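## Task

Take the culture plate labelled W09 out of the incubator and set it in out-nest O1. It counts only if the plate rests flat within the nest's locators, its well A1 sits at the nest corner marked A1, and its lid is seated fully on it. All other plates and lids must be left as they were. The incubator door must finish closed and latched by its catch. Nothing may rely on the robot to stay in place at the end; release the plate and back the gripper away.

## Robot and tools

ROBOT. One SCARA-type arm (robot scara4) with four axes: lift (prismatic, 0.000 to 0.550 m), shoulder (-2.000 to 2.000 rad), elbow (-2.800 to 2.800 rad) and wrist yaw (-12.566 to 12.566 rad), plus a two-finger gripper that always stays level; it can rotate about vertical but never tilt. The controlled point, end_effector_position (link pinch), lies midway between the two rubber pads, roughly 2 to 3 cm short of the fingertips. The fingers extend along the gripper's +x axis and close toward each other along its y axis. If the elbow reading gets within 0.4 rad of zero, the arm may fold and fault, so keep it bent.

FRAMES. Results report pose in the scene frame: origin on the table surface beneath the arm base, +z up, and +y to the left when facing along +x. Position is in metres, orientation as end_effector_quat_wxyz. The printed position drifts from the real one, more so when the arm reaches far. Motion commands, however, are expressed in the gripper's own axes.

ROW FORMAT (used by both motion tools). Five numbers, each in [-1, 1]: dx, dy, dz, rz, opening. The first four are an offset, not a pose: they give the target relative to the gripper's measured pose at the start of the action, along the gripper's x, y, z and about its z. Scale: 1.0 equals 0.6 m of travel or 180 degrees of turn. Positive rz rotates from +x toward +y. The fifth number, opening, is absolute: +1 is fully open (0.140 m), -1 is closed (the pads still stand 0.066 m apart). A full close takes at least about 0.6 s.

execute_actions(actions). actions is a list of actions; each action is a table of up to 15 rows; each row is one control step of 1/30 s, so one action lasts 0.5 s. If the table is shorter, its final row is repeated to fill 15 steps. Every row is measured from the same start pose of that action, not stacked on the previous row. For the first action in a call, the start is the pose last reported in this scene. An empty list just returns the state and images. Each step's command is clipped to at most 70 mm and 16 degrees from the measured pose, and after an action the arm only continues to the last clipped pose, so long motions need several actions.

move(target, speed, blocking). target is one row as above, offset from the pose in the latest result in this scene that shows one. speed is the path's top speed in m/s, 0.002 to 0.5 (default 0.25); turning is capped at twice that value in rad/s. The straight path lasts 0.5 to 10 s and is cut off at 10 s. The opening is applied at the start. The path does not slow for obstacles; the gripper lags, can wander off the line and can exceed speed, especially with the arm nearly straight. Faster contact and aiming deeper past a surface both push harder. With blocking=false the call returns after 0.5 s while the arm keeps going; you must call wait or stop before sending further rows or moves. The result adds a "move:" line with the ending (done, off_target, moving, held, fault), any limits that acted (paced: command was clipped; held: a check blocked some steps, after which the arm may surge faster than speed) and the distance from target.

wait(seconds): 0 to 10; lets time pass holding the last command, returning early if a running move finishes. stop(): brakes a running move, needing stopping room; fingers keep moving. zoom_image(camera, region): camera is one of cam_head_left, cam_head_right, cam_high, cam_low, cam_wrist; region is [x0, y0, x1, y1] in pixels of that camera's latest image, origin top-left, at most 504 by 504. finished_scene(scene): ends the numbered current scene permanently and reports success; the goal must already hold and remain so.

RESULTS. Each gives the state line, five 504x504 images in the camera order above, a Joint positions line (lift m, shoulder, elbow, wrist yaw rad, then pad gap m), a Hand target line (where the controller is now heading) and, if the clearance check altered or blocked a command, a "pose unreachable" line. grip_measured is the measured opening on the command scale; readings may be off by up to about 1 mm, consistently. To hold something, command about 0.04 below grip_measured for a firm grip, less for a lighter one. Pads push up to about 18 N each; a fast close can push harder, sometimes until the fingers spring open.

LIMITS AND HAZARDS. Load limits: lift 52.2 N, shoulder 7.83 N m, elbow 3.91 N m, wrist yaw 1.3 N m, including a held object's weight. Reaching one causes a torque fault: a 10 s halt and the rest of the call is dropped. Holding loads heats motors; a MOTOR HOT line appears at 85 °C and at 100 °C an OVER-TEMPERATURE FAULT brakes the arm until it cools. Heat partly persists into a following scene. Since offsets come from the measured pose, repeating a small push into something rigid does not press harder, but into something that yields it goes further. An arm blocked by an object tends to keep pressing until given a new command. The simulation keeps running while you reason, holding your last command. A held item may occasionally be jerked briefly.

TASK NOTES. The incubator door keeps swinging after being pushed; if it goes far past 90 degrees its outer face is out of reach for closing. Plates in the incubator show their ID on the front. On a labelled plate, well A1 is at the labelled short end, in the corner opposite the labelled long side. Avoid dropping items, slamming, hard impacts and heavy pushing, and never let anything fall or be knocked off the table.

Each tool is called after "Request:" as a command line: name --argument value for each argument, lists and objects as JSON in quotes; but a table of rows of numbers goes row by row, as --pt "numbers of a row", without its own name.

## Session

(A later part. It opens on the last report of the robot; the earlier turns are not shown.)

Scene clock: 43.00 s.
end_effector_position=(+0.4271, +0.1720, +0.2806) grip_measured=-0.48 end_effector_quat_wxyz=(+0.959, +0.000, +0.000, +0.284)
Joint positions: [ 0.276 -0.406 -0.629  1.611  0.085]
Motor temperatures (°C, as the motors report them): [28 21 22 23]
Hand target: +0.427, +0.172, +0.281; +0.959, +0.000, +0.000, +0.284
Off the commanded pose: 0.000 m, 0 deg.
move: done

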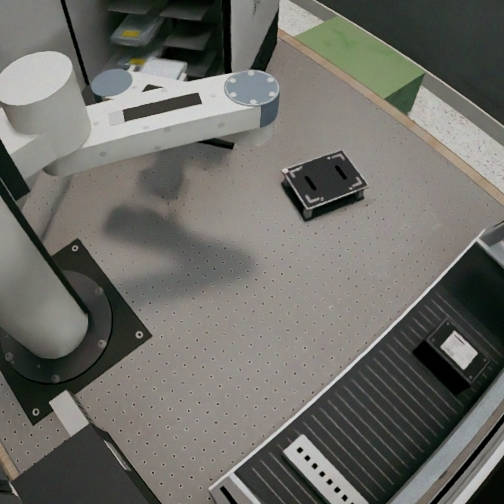

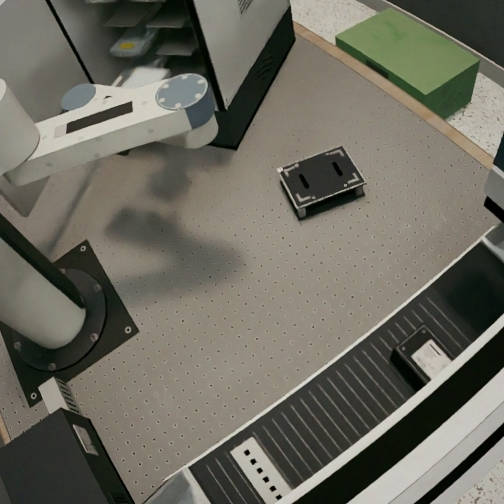

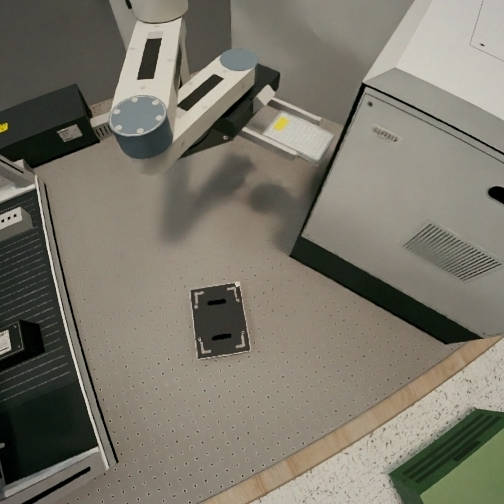

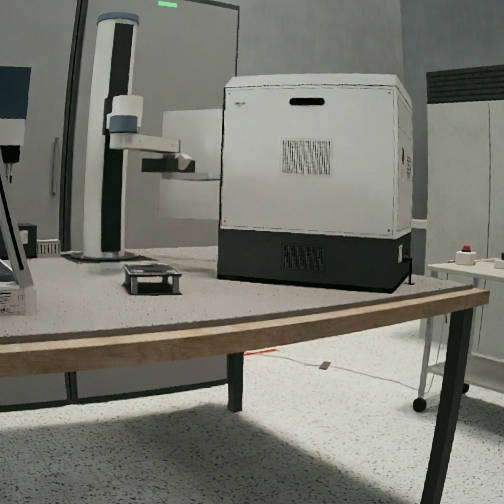

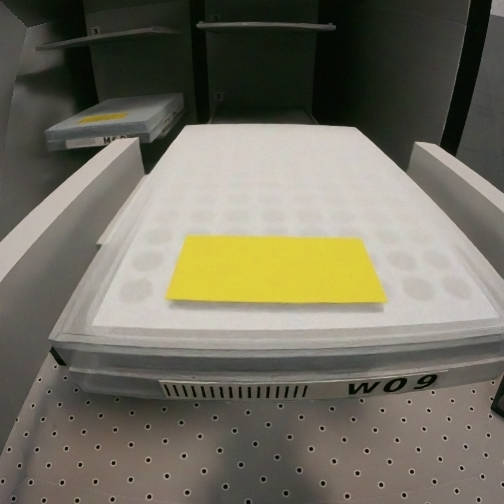

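Request:
move --target '[-0.03,-0.36,-0.22,-0.267,-0.525]' --speed 0.25

Request:
move --target '[0.235,-0.09,-0.05,0,-0.525]' --speed 0.2

Scene clock: 50.80 s.
end_effector_position=(+0.5298, -0.0192, +0.1486) grip_measured=-0.48 end_effector_quat_wxyz=(+0.991, +0.000, +0.000, -0.131)
Joint positions: [ 0.144 -0.896 -0.862  1.494  0.085]
Motor temperatures (°C, as the motors report them): [29 21 22 23]
Hand target: +0.530, -0.019, +0.149; +0.991, +0.000, +0.000, -0.131
Off the commanded pose: 0.000 m, 0 deg.
move: done

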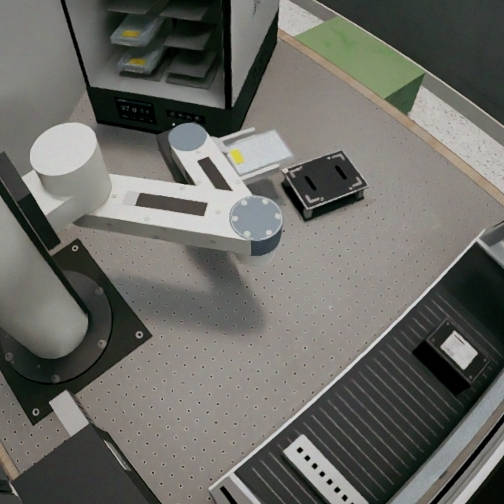

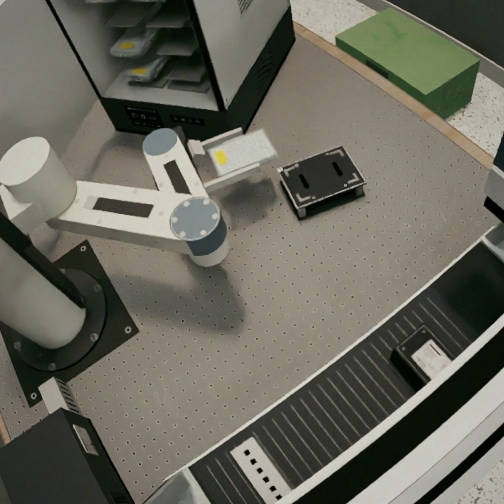

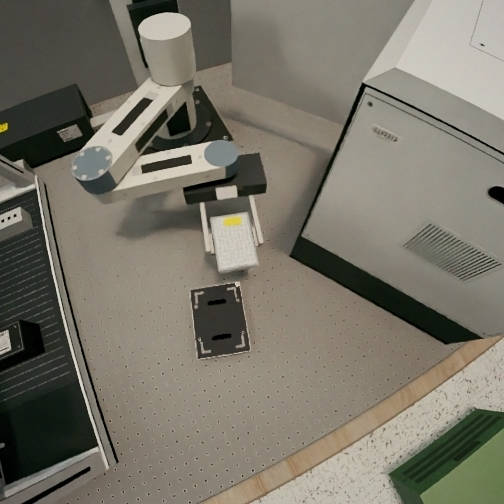

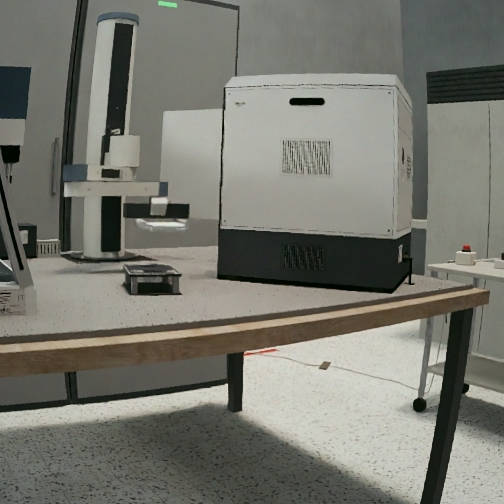

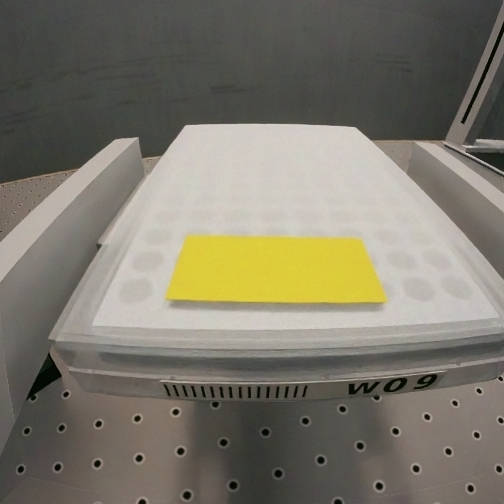

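Scene clock: 51.93 s.
end_effector_position=(+0.6518, -0.1083, +0.1185) grip_measured=-0.48 end_effector_quat_wxyz=(+0.991, +0.000, +0.000, -0.132)
Joint positions: [ 0.114 -0.96  -1.466  2.161  0.085]
Motor temperatures (°C, as the motors report them): [29 21 22 23]
Hand target: +0.652, -0.108, +0.119; +0.991, +0.000, +0.000, -0.131
Off the commanded pose: 0.000 m, 0 deg.
move: done

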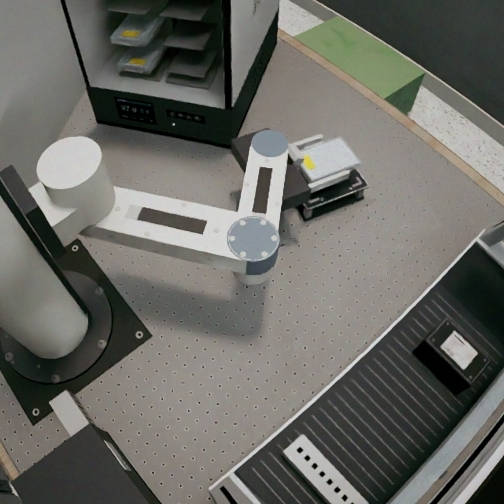

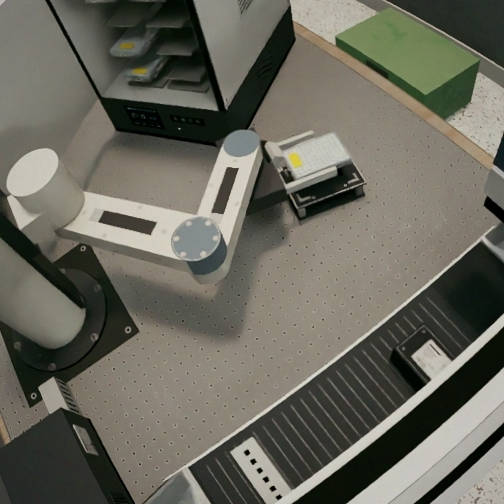

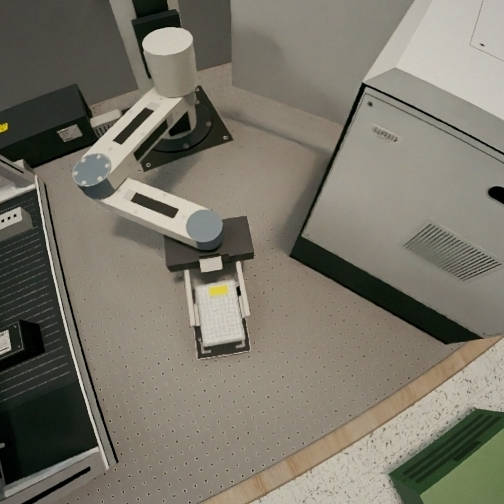

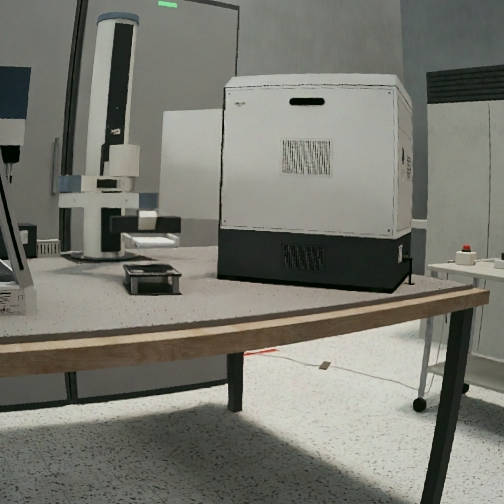

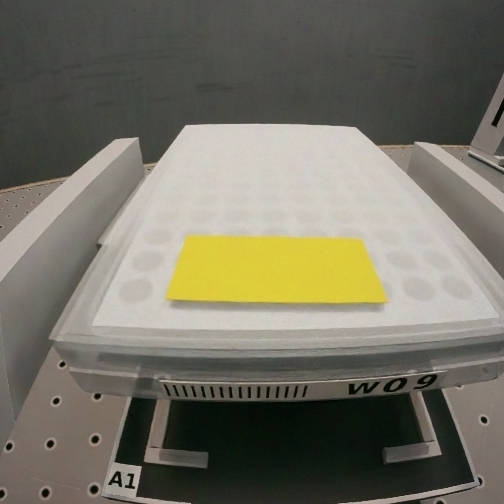

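Request:
move --target '[0,-0.008,-0.065,0,-0.525]' --speed 0.1

Request:
zoom_image --camera "cam_low" --region '[100, 220, 200, 300]'

Request:
zoom_image --camera "cam_high" --region '[170, 270, 270, 370]'

Request:
zoom_image --camera "cam_head_right" --region '[270, 130, 380, 230]'

Scene clock: 56.63 s.
end_effector_position=(+0.6506, -0.1130, +0.0795) grip_measured=-0.48 end_effector_quat_wxyz=(+0.991, +0.000, +0.000, -0.132)
Joint positions: [ 0.074 -0.974 -1.465  2.174  0.085]
Motor temperatures (°C, as the motors report them): [29 21 22 23]
Hand target: +0.651, -0.113, +0.080; +0.991, +0.000, +0.000, -0.132
Off the commanded pose: 0.000 m, 0 deg.
move: done

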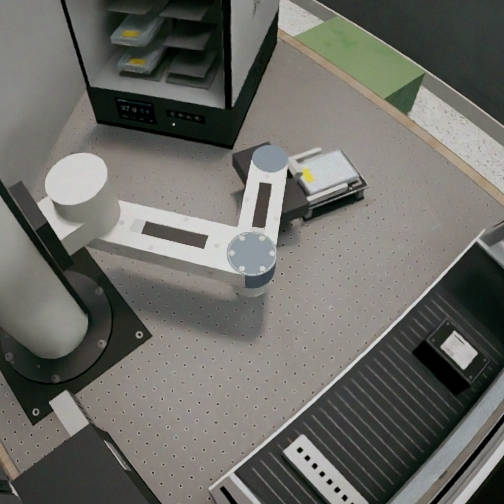

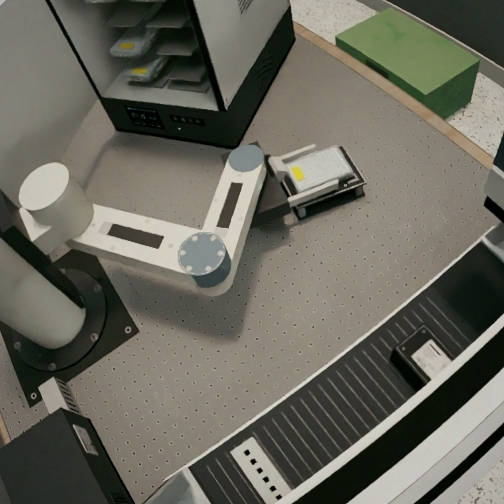

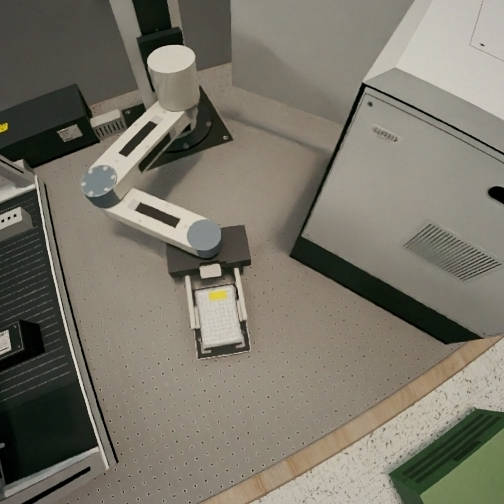

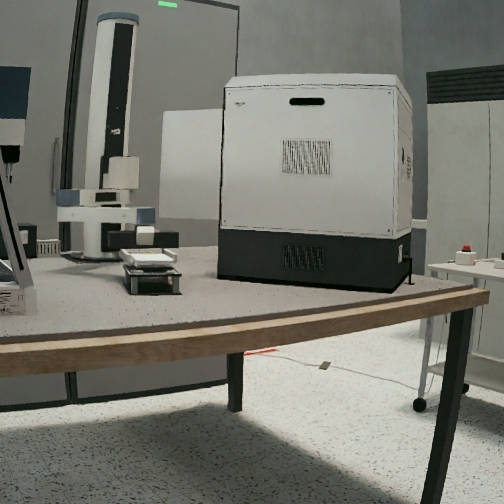

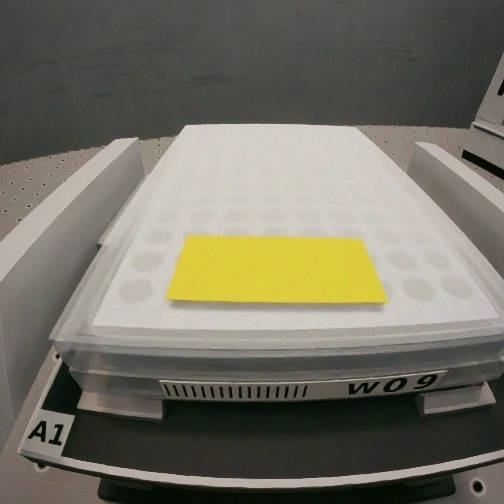

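Region (100, 220, 200, 300) of cam_low's 504x504 image, scaled by 5.040, with more detail than that image has; it fills the top 403 rows of this view, and the rest is white.

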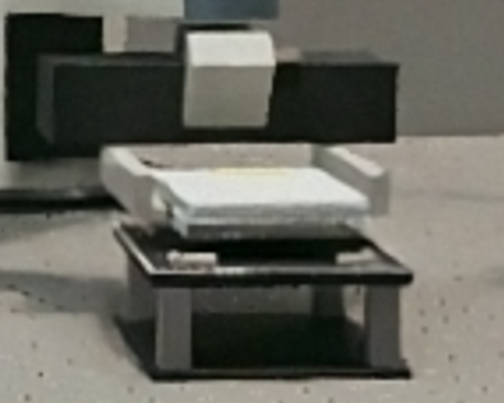

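Region (170, 270, 270, 370) of cam_high's 504x504 image, scaled by 5.040, with more detail than that image has.

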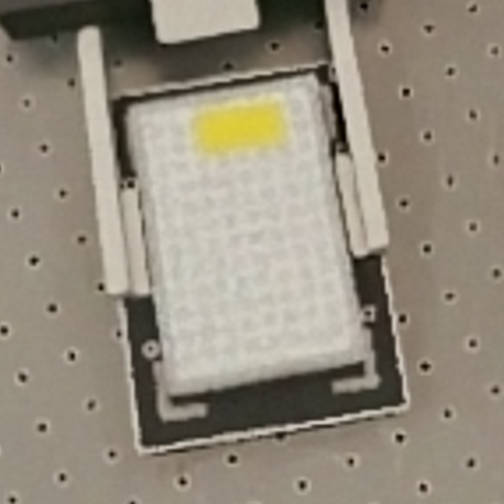

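Region (270, 130, 380, 230) of cam_head_right's 504x504 image, scaled by 4.582, with more detail than that image has; it fills the top 458 rows of this view, and the rest is white.

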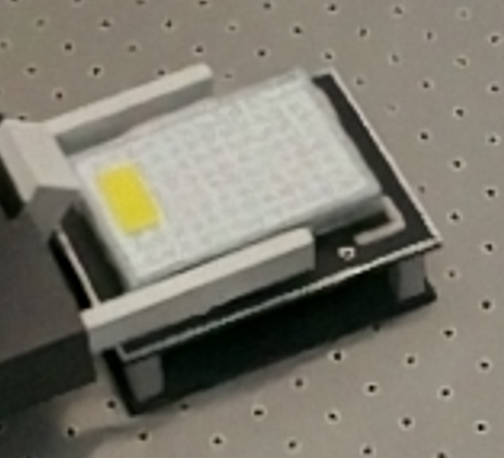

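Request:
move --target '[0.01,0,-0.01,0,-0.525]' --speed 0.03

Request:
zoom_image --camera "cam_low" --region '[115, 240, 190, 290]'

Request:
zoom_image --camera "cam_high" --region '[180, 275, 265, 365]'

Request:
zoom_image --camera "cam_wrist" --region '[0, 330, 252, 504]'

Request:
zoom_image --camera "cam_wrist" --region '[252, 330, 504, 504]'

Scene clock: 64.93 s.
end_effector_position=(+0.6563, -0.1147, +0.0734) grip_measured=-0.48 end_effector_quat_wxyz=(+0.991, +0.000, +0.000, -0.132)
Joint positions: [ 0.068 -0.962 -1.496  2.193  0.085]
Motor temperatures (°C, as the motors report them): [29 21 22 23]
Hand target: +0.656, -0.115, +0.073; +0.991, +0.000, +0.000, -0.132
Off the commanded pose: 0.000 m, 0 deg.
move: done

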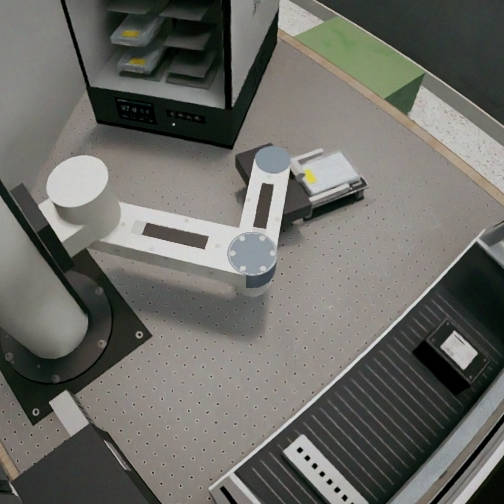

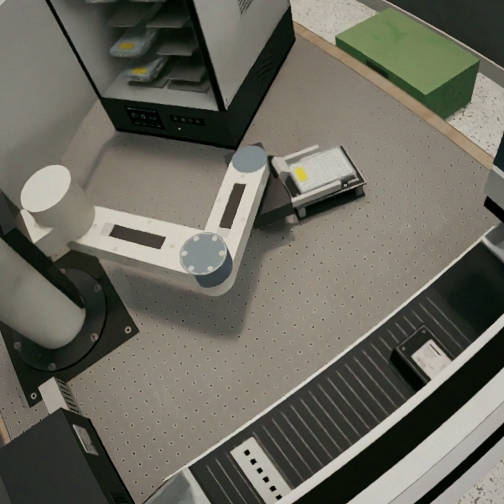

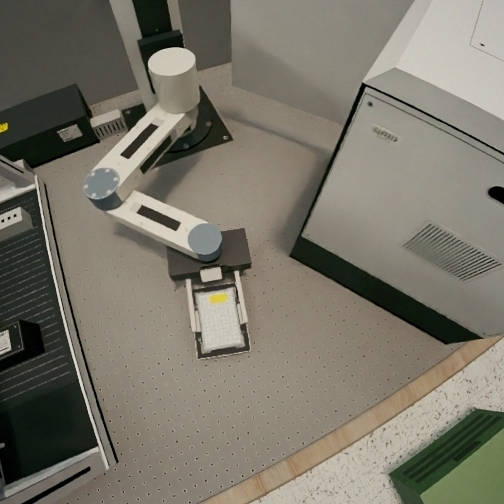

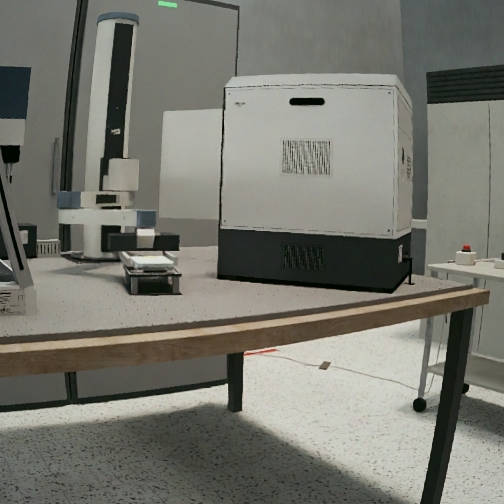

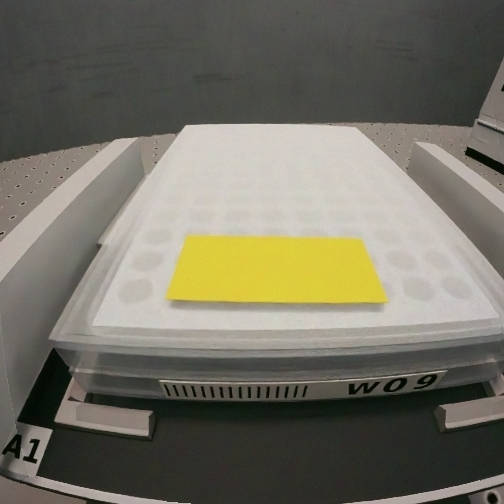

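Region (115, 240, 190, 290) of cam_low's 504x504 image, scaled by 6.720, with more detail than that image has.

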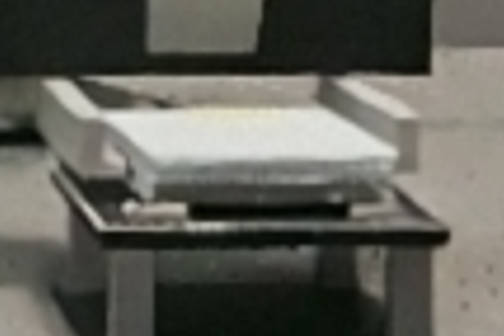

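Region (180, 275, 265, 365) of cam_high's 504x504 image, scaled by 5.600, with more detail than that image has.

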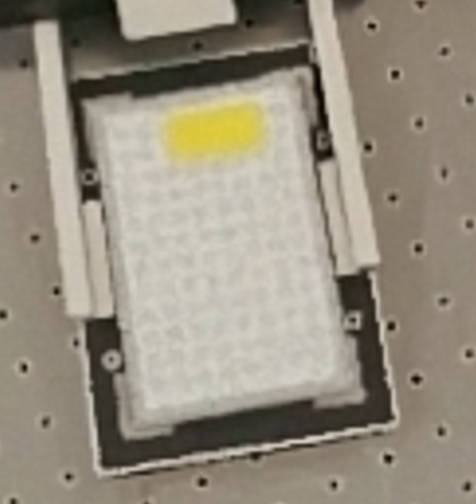

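Region (0, 330, 252, 504) of cam_wrist's 504x504 image, scaled by 2.000, with more detail than that image has; it fills the top 348 rows of this view, and the rest is white.

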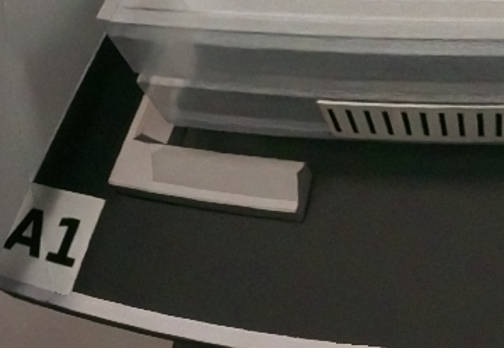

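Region (252, 330, 504, 504) of cam_wrist's 504x504 image, scaled by 2.000, with more detail than that image has; it fills the top 348 rows of this view, and the rest is white.

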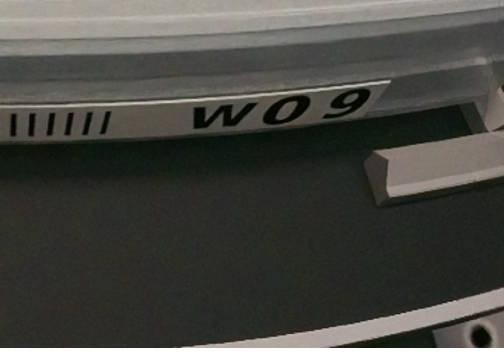

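Request:
move --target '[0,-0.0008,-0.007,-0.0055,-0.525]' --speed 0.02

Request:
zoom_image --camera "cam_low" --region '[115, 240, 190, 290]'

Request:
zoom_image --camera "cam_wrist" --region '[0, 330, 252, 504]'

Request:
zoom_image --camera "cam_wrist" --region '[252, 330, 504, 504]'

Scene clock: 69.50 s.
end_effector_position=(+0.6561, -0.1149, +0.0695) grip_measured=-0.48 end_effector_quat_wxyz=(+0.990, +0.000, +0.000, -0.140)
Joint positions: [ 0.065 -0.956 -1.495  2.171  0.085]
Motor temperatures (°C, as the motors report them): [29 21 22 23]
Hand target: +0.656, -0.115, +0.069; +0.990, +0.000, +0.000, -0.141
Off the commanded pose: 0.000 m, 0 deg.
move: done

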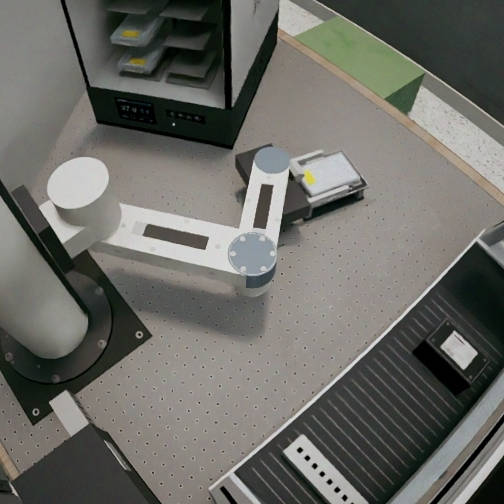

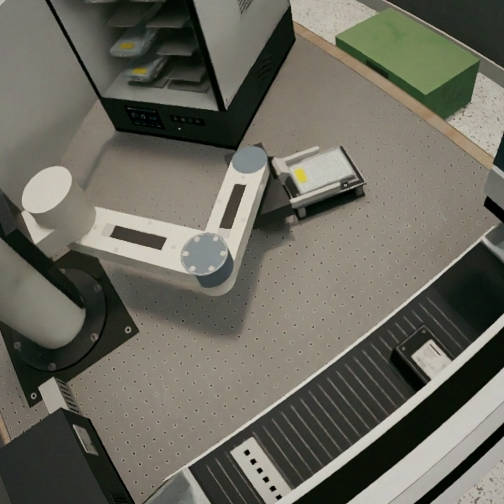

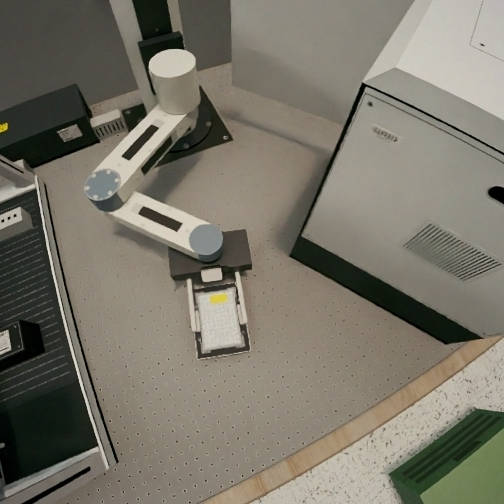

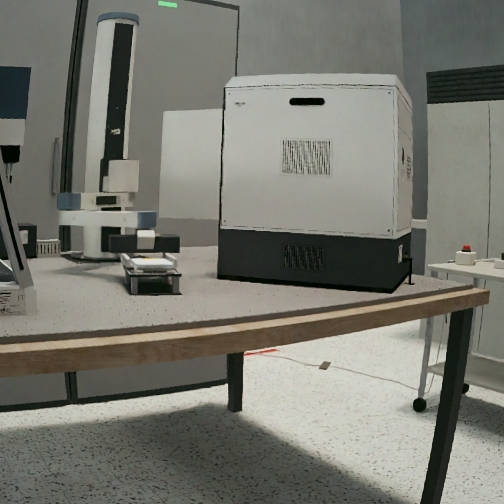

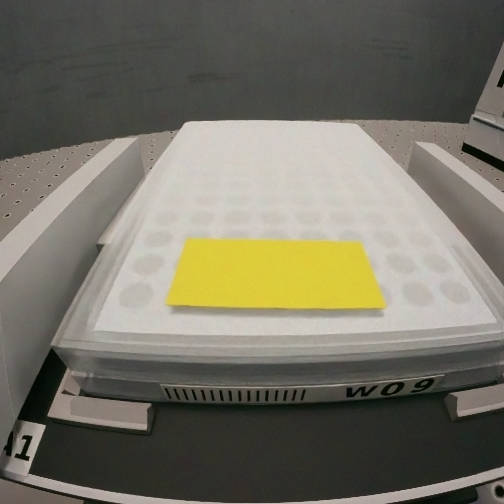

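Region (115, 240, 190, 290) of cam_low's 504x504 image, scaled by 6.720, with more detail than that image has.

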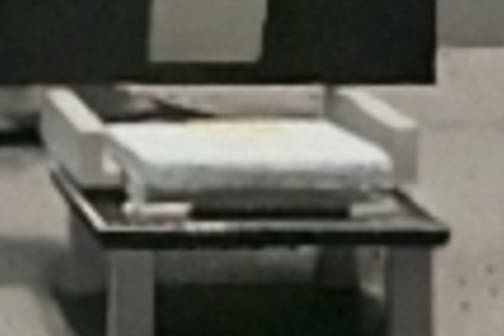

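Region (0, 330, 252, 504) of cam_wrist's 504x504 image, scaled by 2.000, with more detail than that image has; it fills the top 348 rows of this view, and the rest is white.

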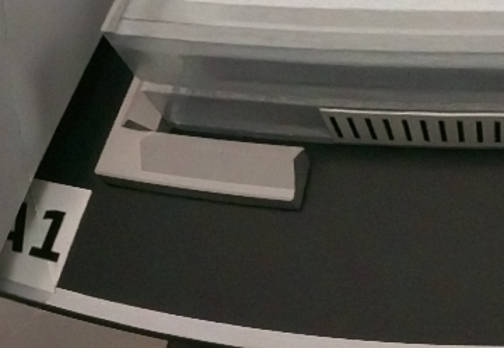

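Region (252, 330, 504, 504) of cam_wrist's 504x504 image, scaled by 2.000, with more detail than that image has; it fills the top 348 rows of this view, and the rest is white.

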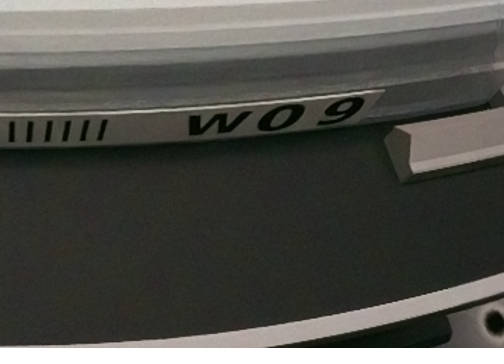

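Request:
execute_actions --actions '[[[-0.0015,-0.0005,0,0,-0.525]],[[0,0,-0.0015,0,-0.51]],[[0,0,0,0,-0.47],[0,0,0,0,-0.46],[0,0,0,0,-0.45],[0,0,0,0,-0.43],[0,0,0,0,-0.4],[0,0,0,0,-0.3],[0,0,0,0,-0.2]]]'

Request:
zoom_image --camera "cam_low" --region '[115, 240, 190, 290]'

Scene clock: 74.87 s.
end_effector_position=(+0.6550, -0.1147, +0.0687) grip_measured=-0.20 end_effector_quat_wxyz=(+0.990, +0.000, +0.000, -0.140)
Joint positions: [ 0.064 -0.959 -1.49   2.169  0.096]
Motor temperatures (°C, as the motors report them): [28 21 22 23]
Hand target: +0.655, -0.115, +0.069; +0.990, +0.000, +0.000, -0.140
Off the commanded pose: 0.000 m, 0 deg.

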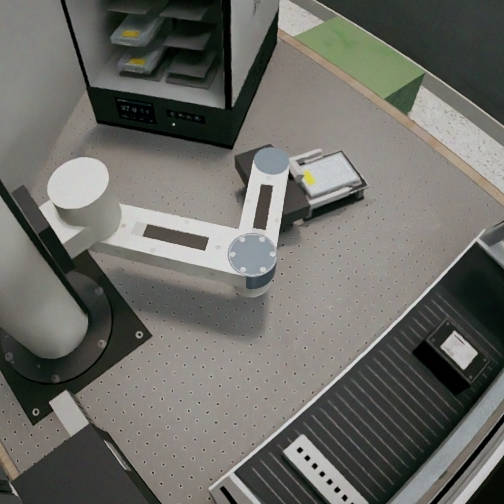

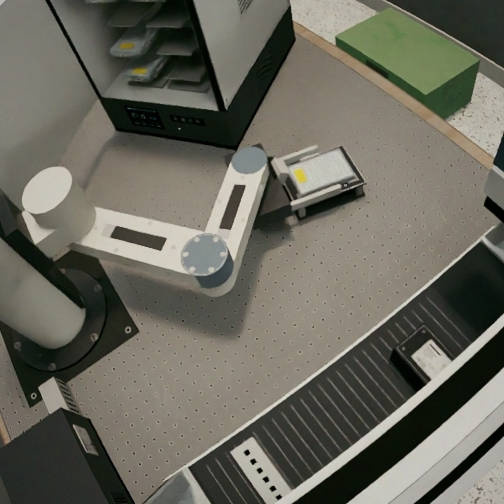

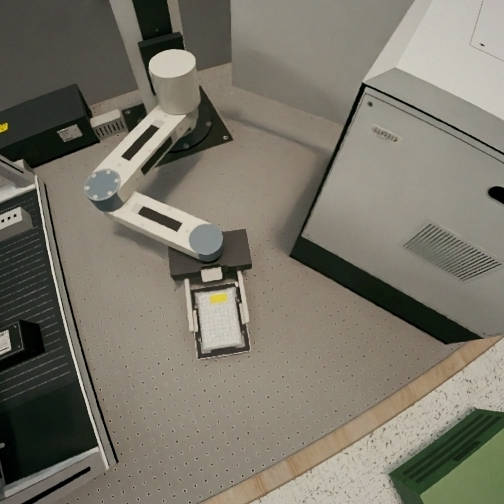

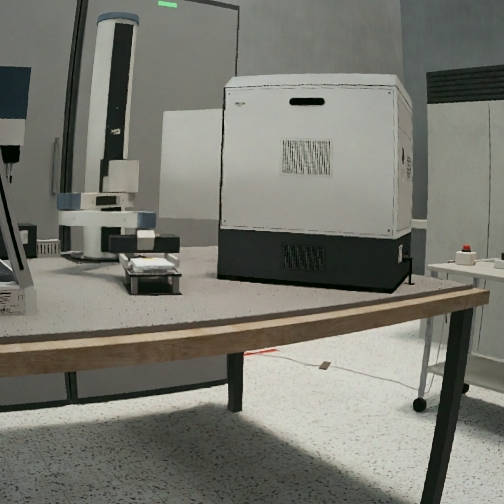

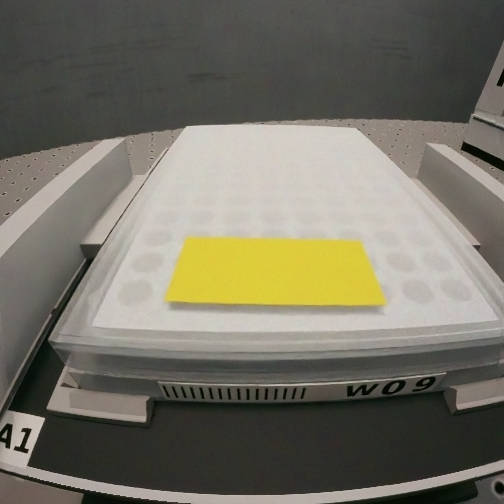

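Region (115, 240, 190, 290) of cam_low's 504x504 image, scaled by 6.720, with more detail than that image has.

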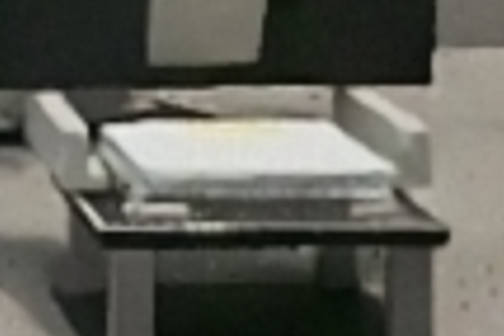

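Request:
move --target '[0,0,0.8,0,0.2]' --speed 0.4

Scene clock: 80.63 s.
end_effector_position=(+0.6550, -0.1147, +0.5488) grip_measured=+0.20 end_effector_quat_wxyz=(+0.990, +0.000, +0.000, -0.140)
Joint positions: [ 0.544 -0.959 -1.49   2.169  0.11 ]
Motor temperatures (°C, as the motors report them): [28 21 22 23]
Hand target: +0.655, -0.115, +0.549; +0.990, +0.000, +0.000, -0.140
Off the commanded pose: 0.000 m, 0 deg.
move: done; limits=paced

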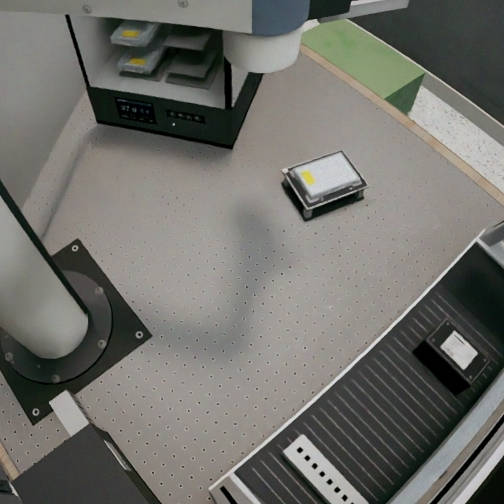

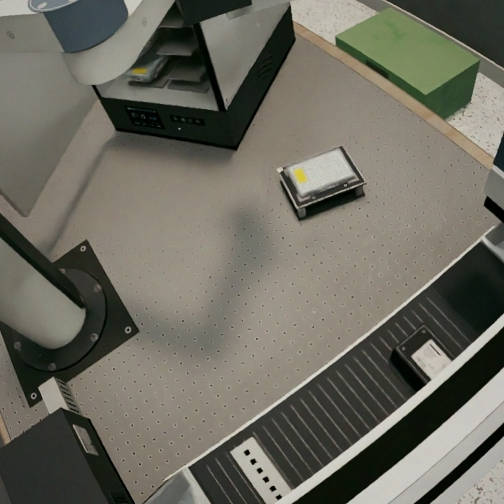

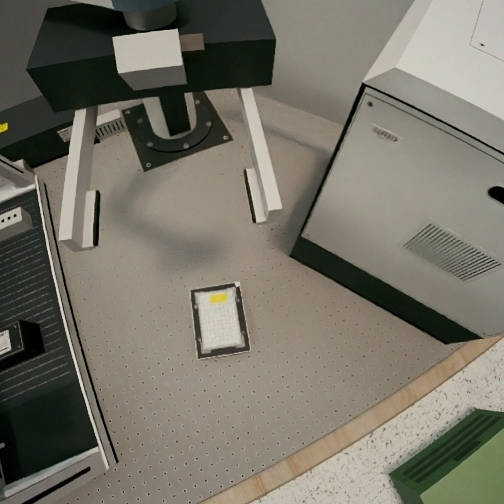

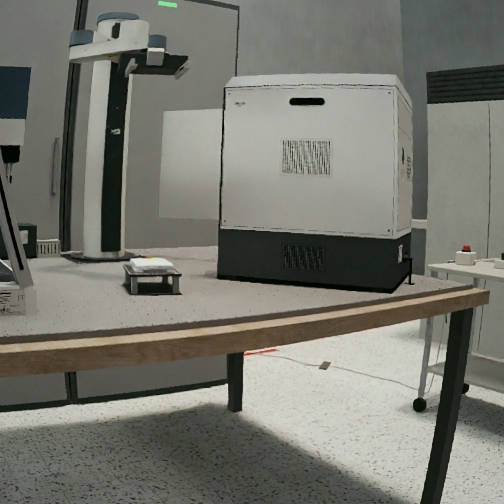

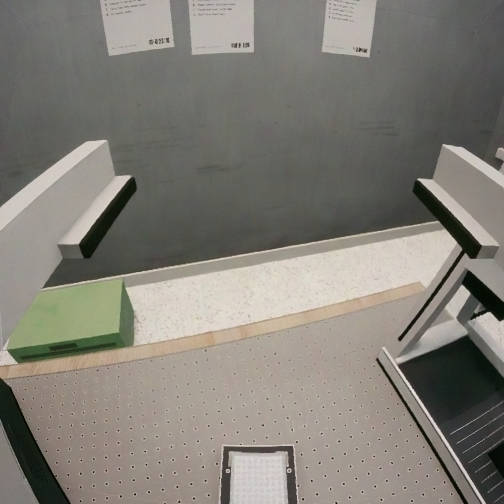

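Request:
move --target '[-0.709,0.335,0,0.773,0.2]' --speed 0.4

Scene clock: 87.83 s.
end_effector_position=(+0.3016, +0.1962, +0.5487) grip_measured=+0.20 end_effector_quat_wxyz=(+0.476, +0.000, +0.000, +0.879)
Joint positions: [ 0.544 -0.606 -0.852  3.607  0.11 ]
Motor temperatures (°C, as the motors report them): [28 21 22 23]
Hand target: +0.302, +0.196, +0.549; +0.477, +0.000, +0.000, +0.879
Off the commanded pose: 0.000 m, 0 deg.
move: done

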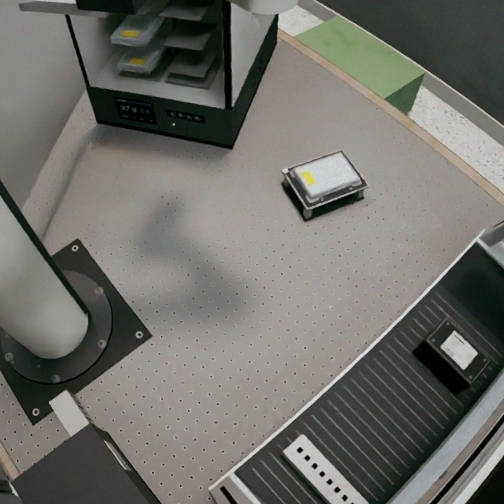

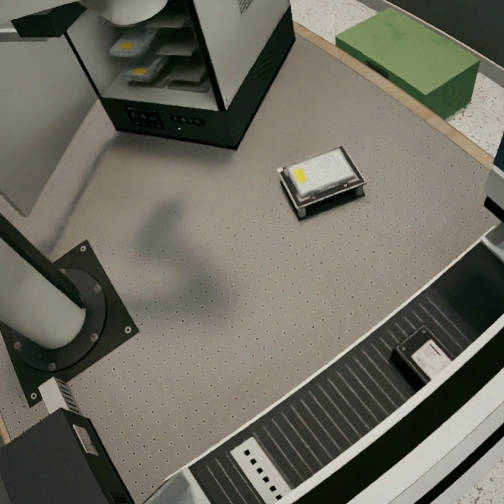

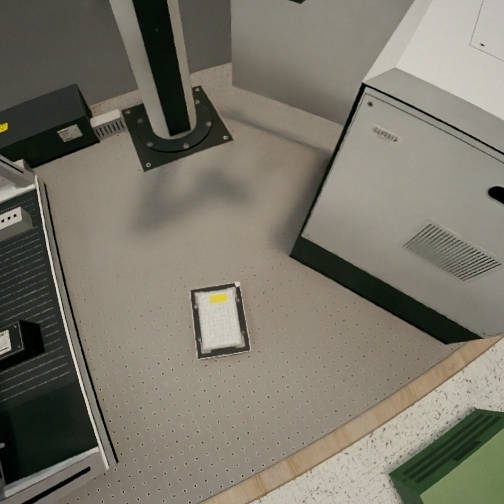

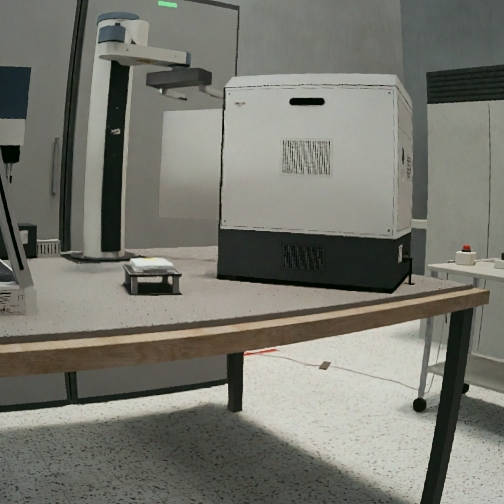

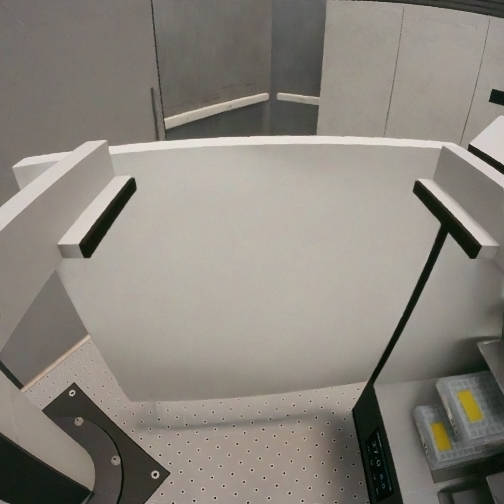

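Request:
move --target '[0.1,0.05,0.009,0.1,0.5]' --speed 0.3

Scene clock: 95.17 s.
end_effector_position=(+0.2436, +0.2301, +0.5541) grip_measured=+0.50 end_effector_quat_wxyz=(+0.333, +0.000, +0.000, +0.943)
Joint positions: [ 0.549 -0.29  -0.893  3.646  0.121]
Motor temperatures (°C, as the motors report them): [28 21 22 23]
Hand target: +0.244, +0.230, +0.554; +0.333, +0.000, +0.000, +0.943
Off the commanded pose: 0.000 m, 0 deg.
move: done

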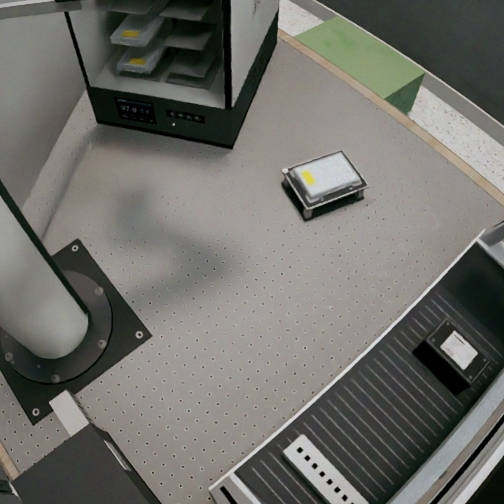

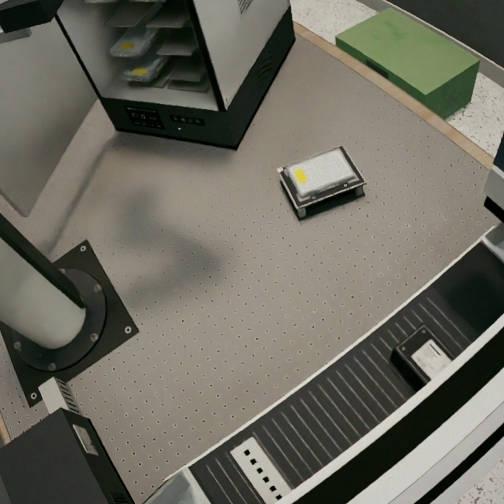

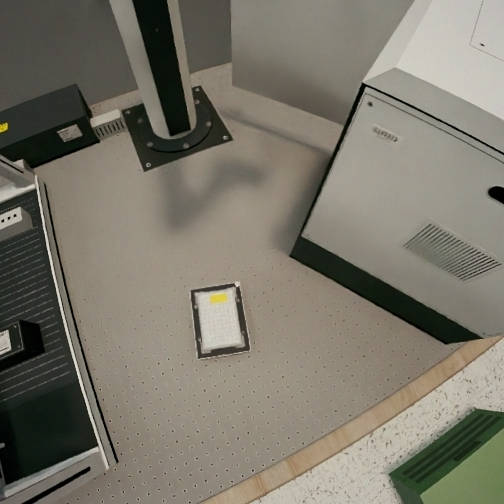

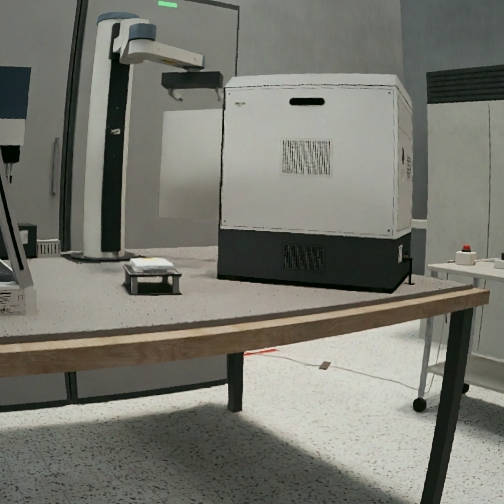

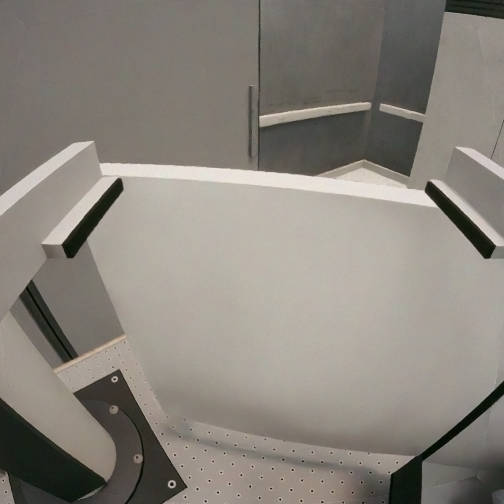

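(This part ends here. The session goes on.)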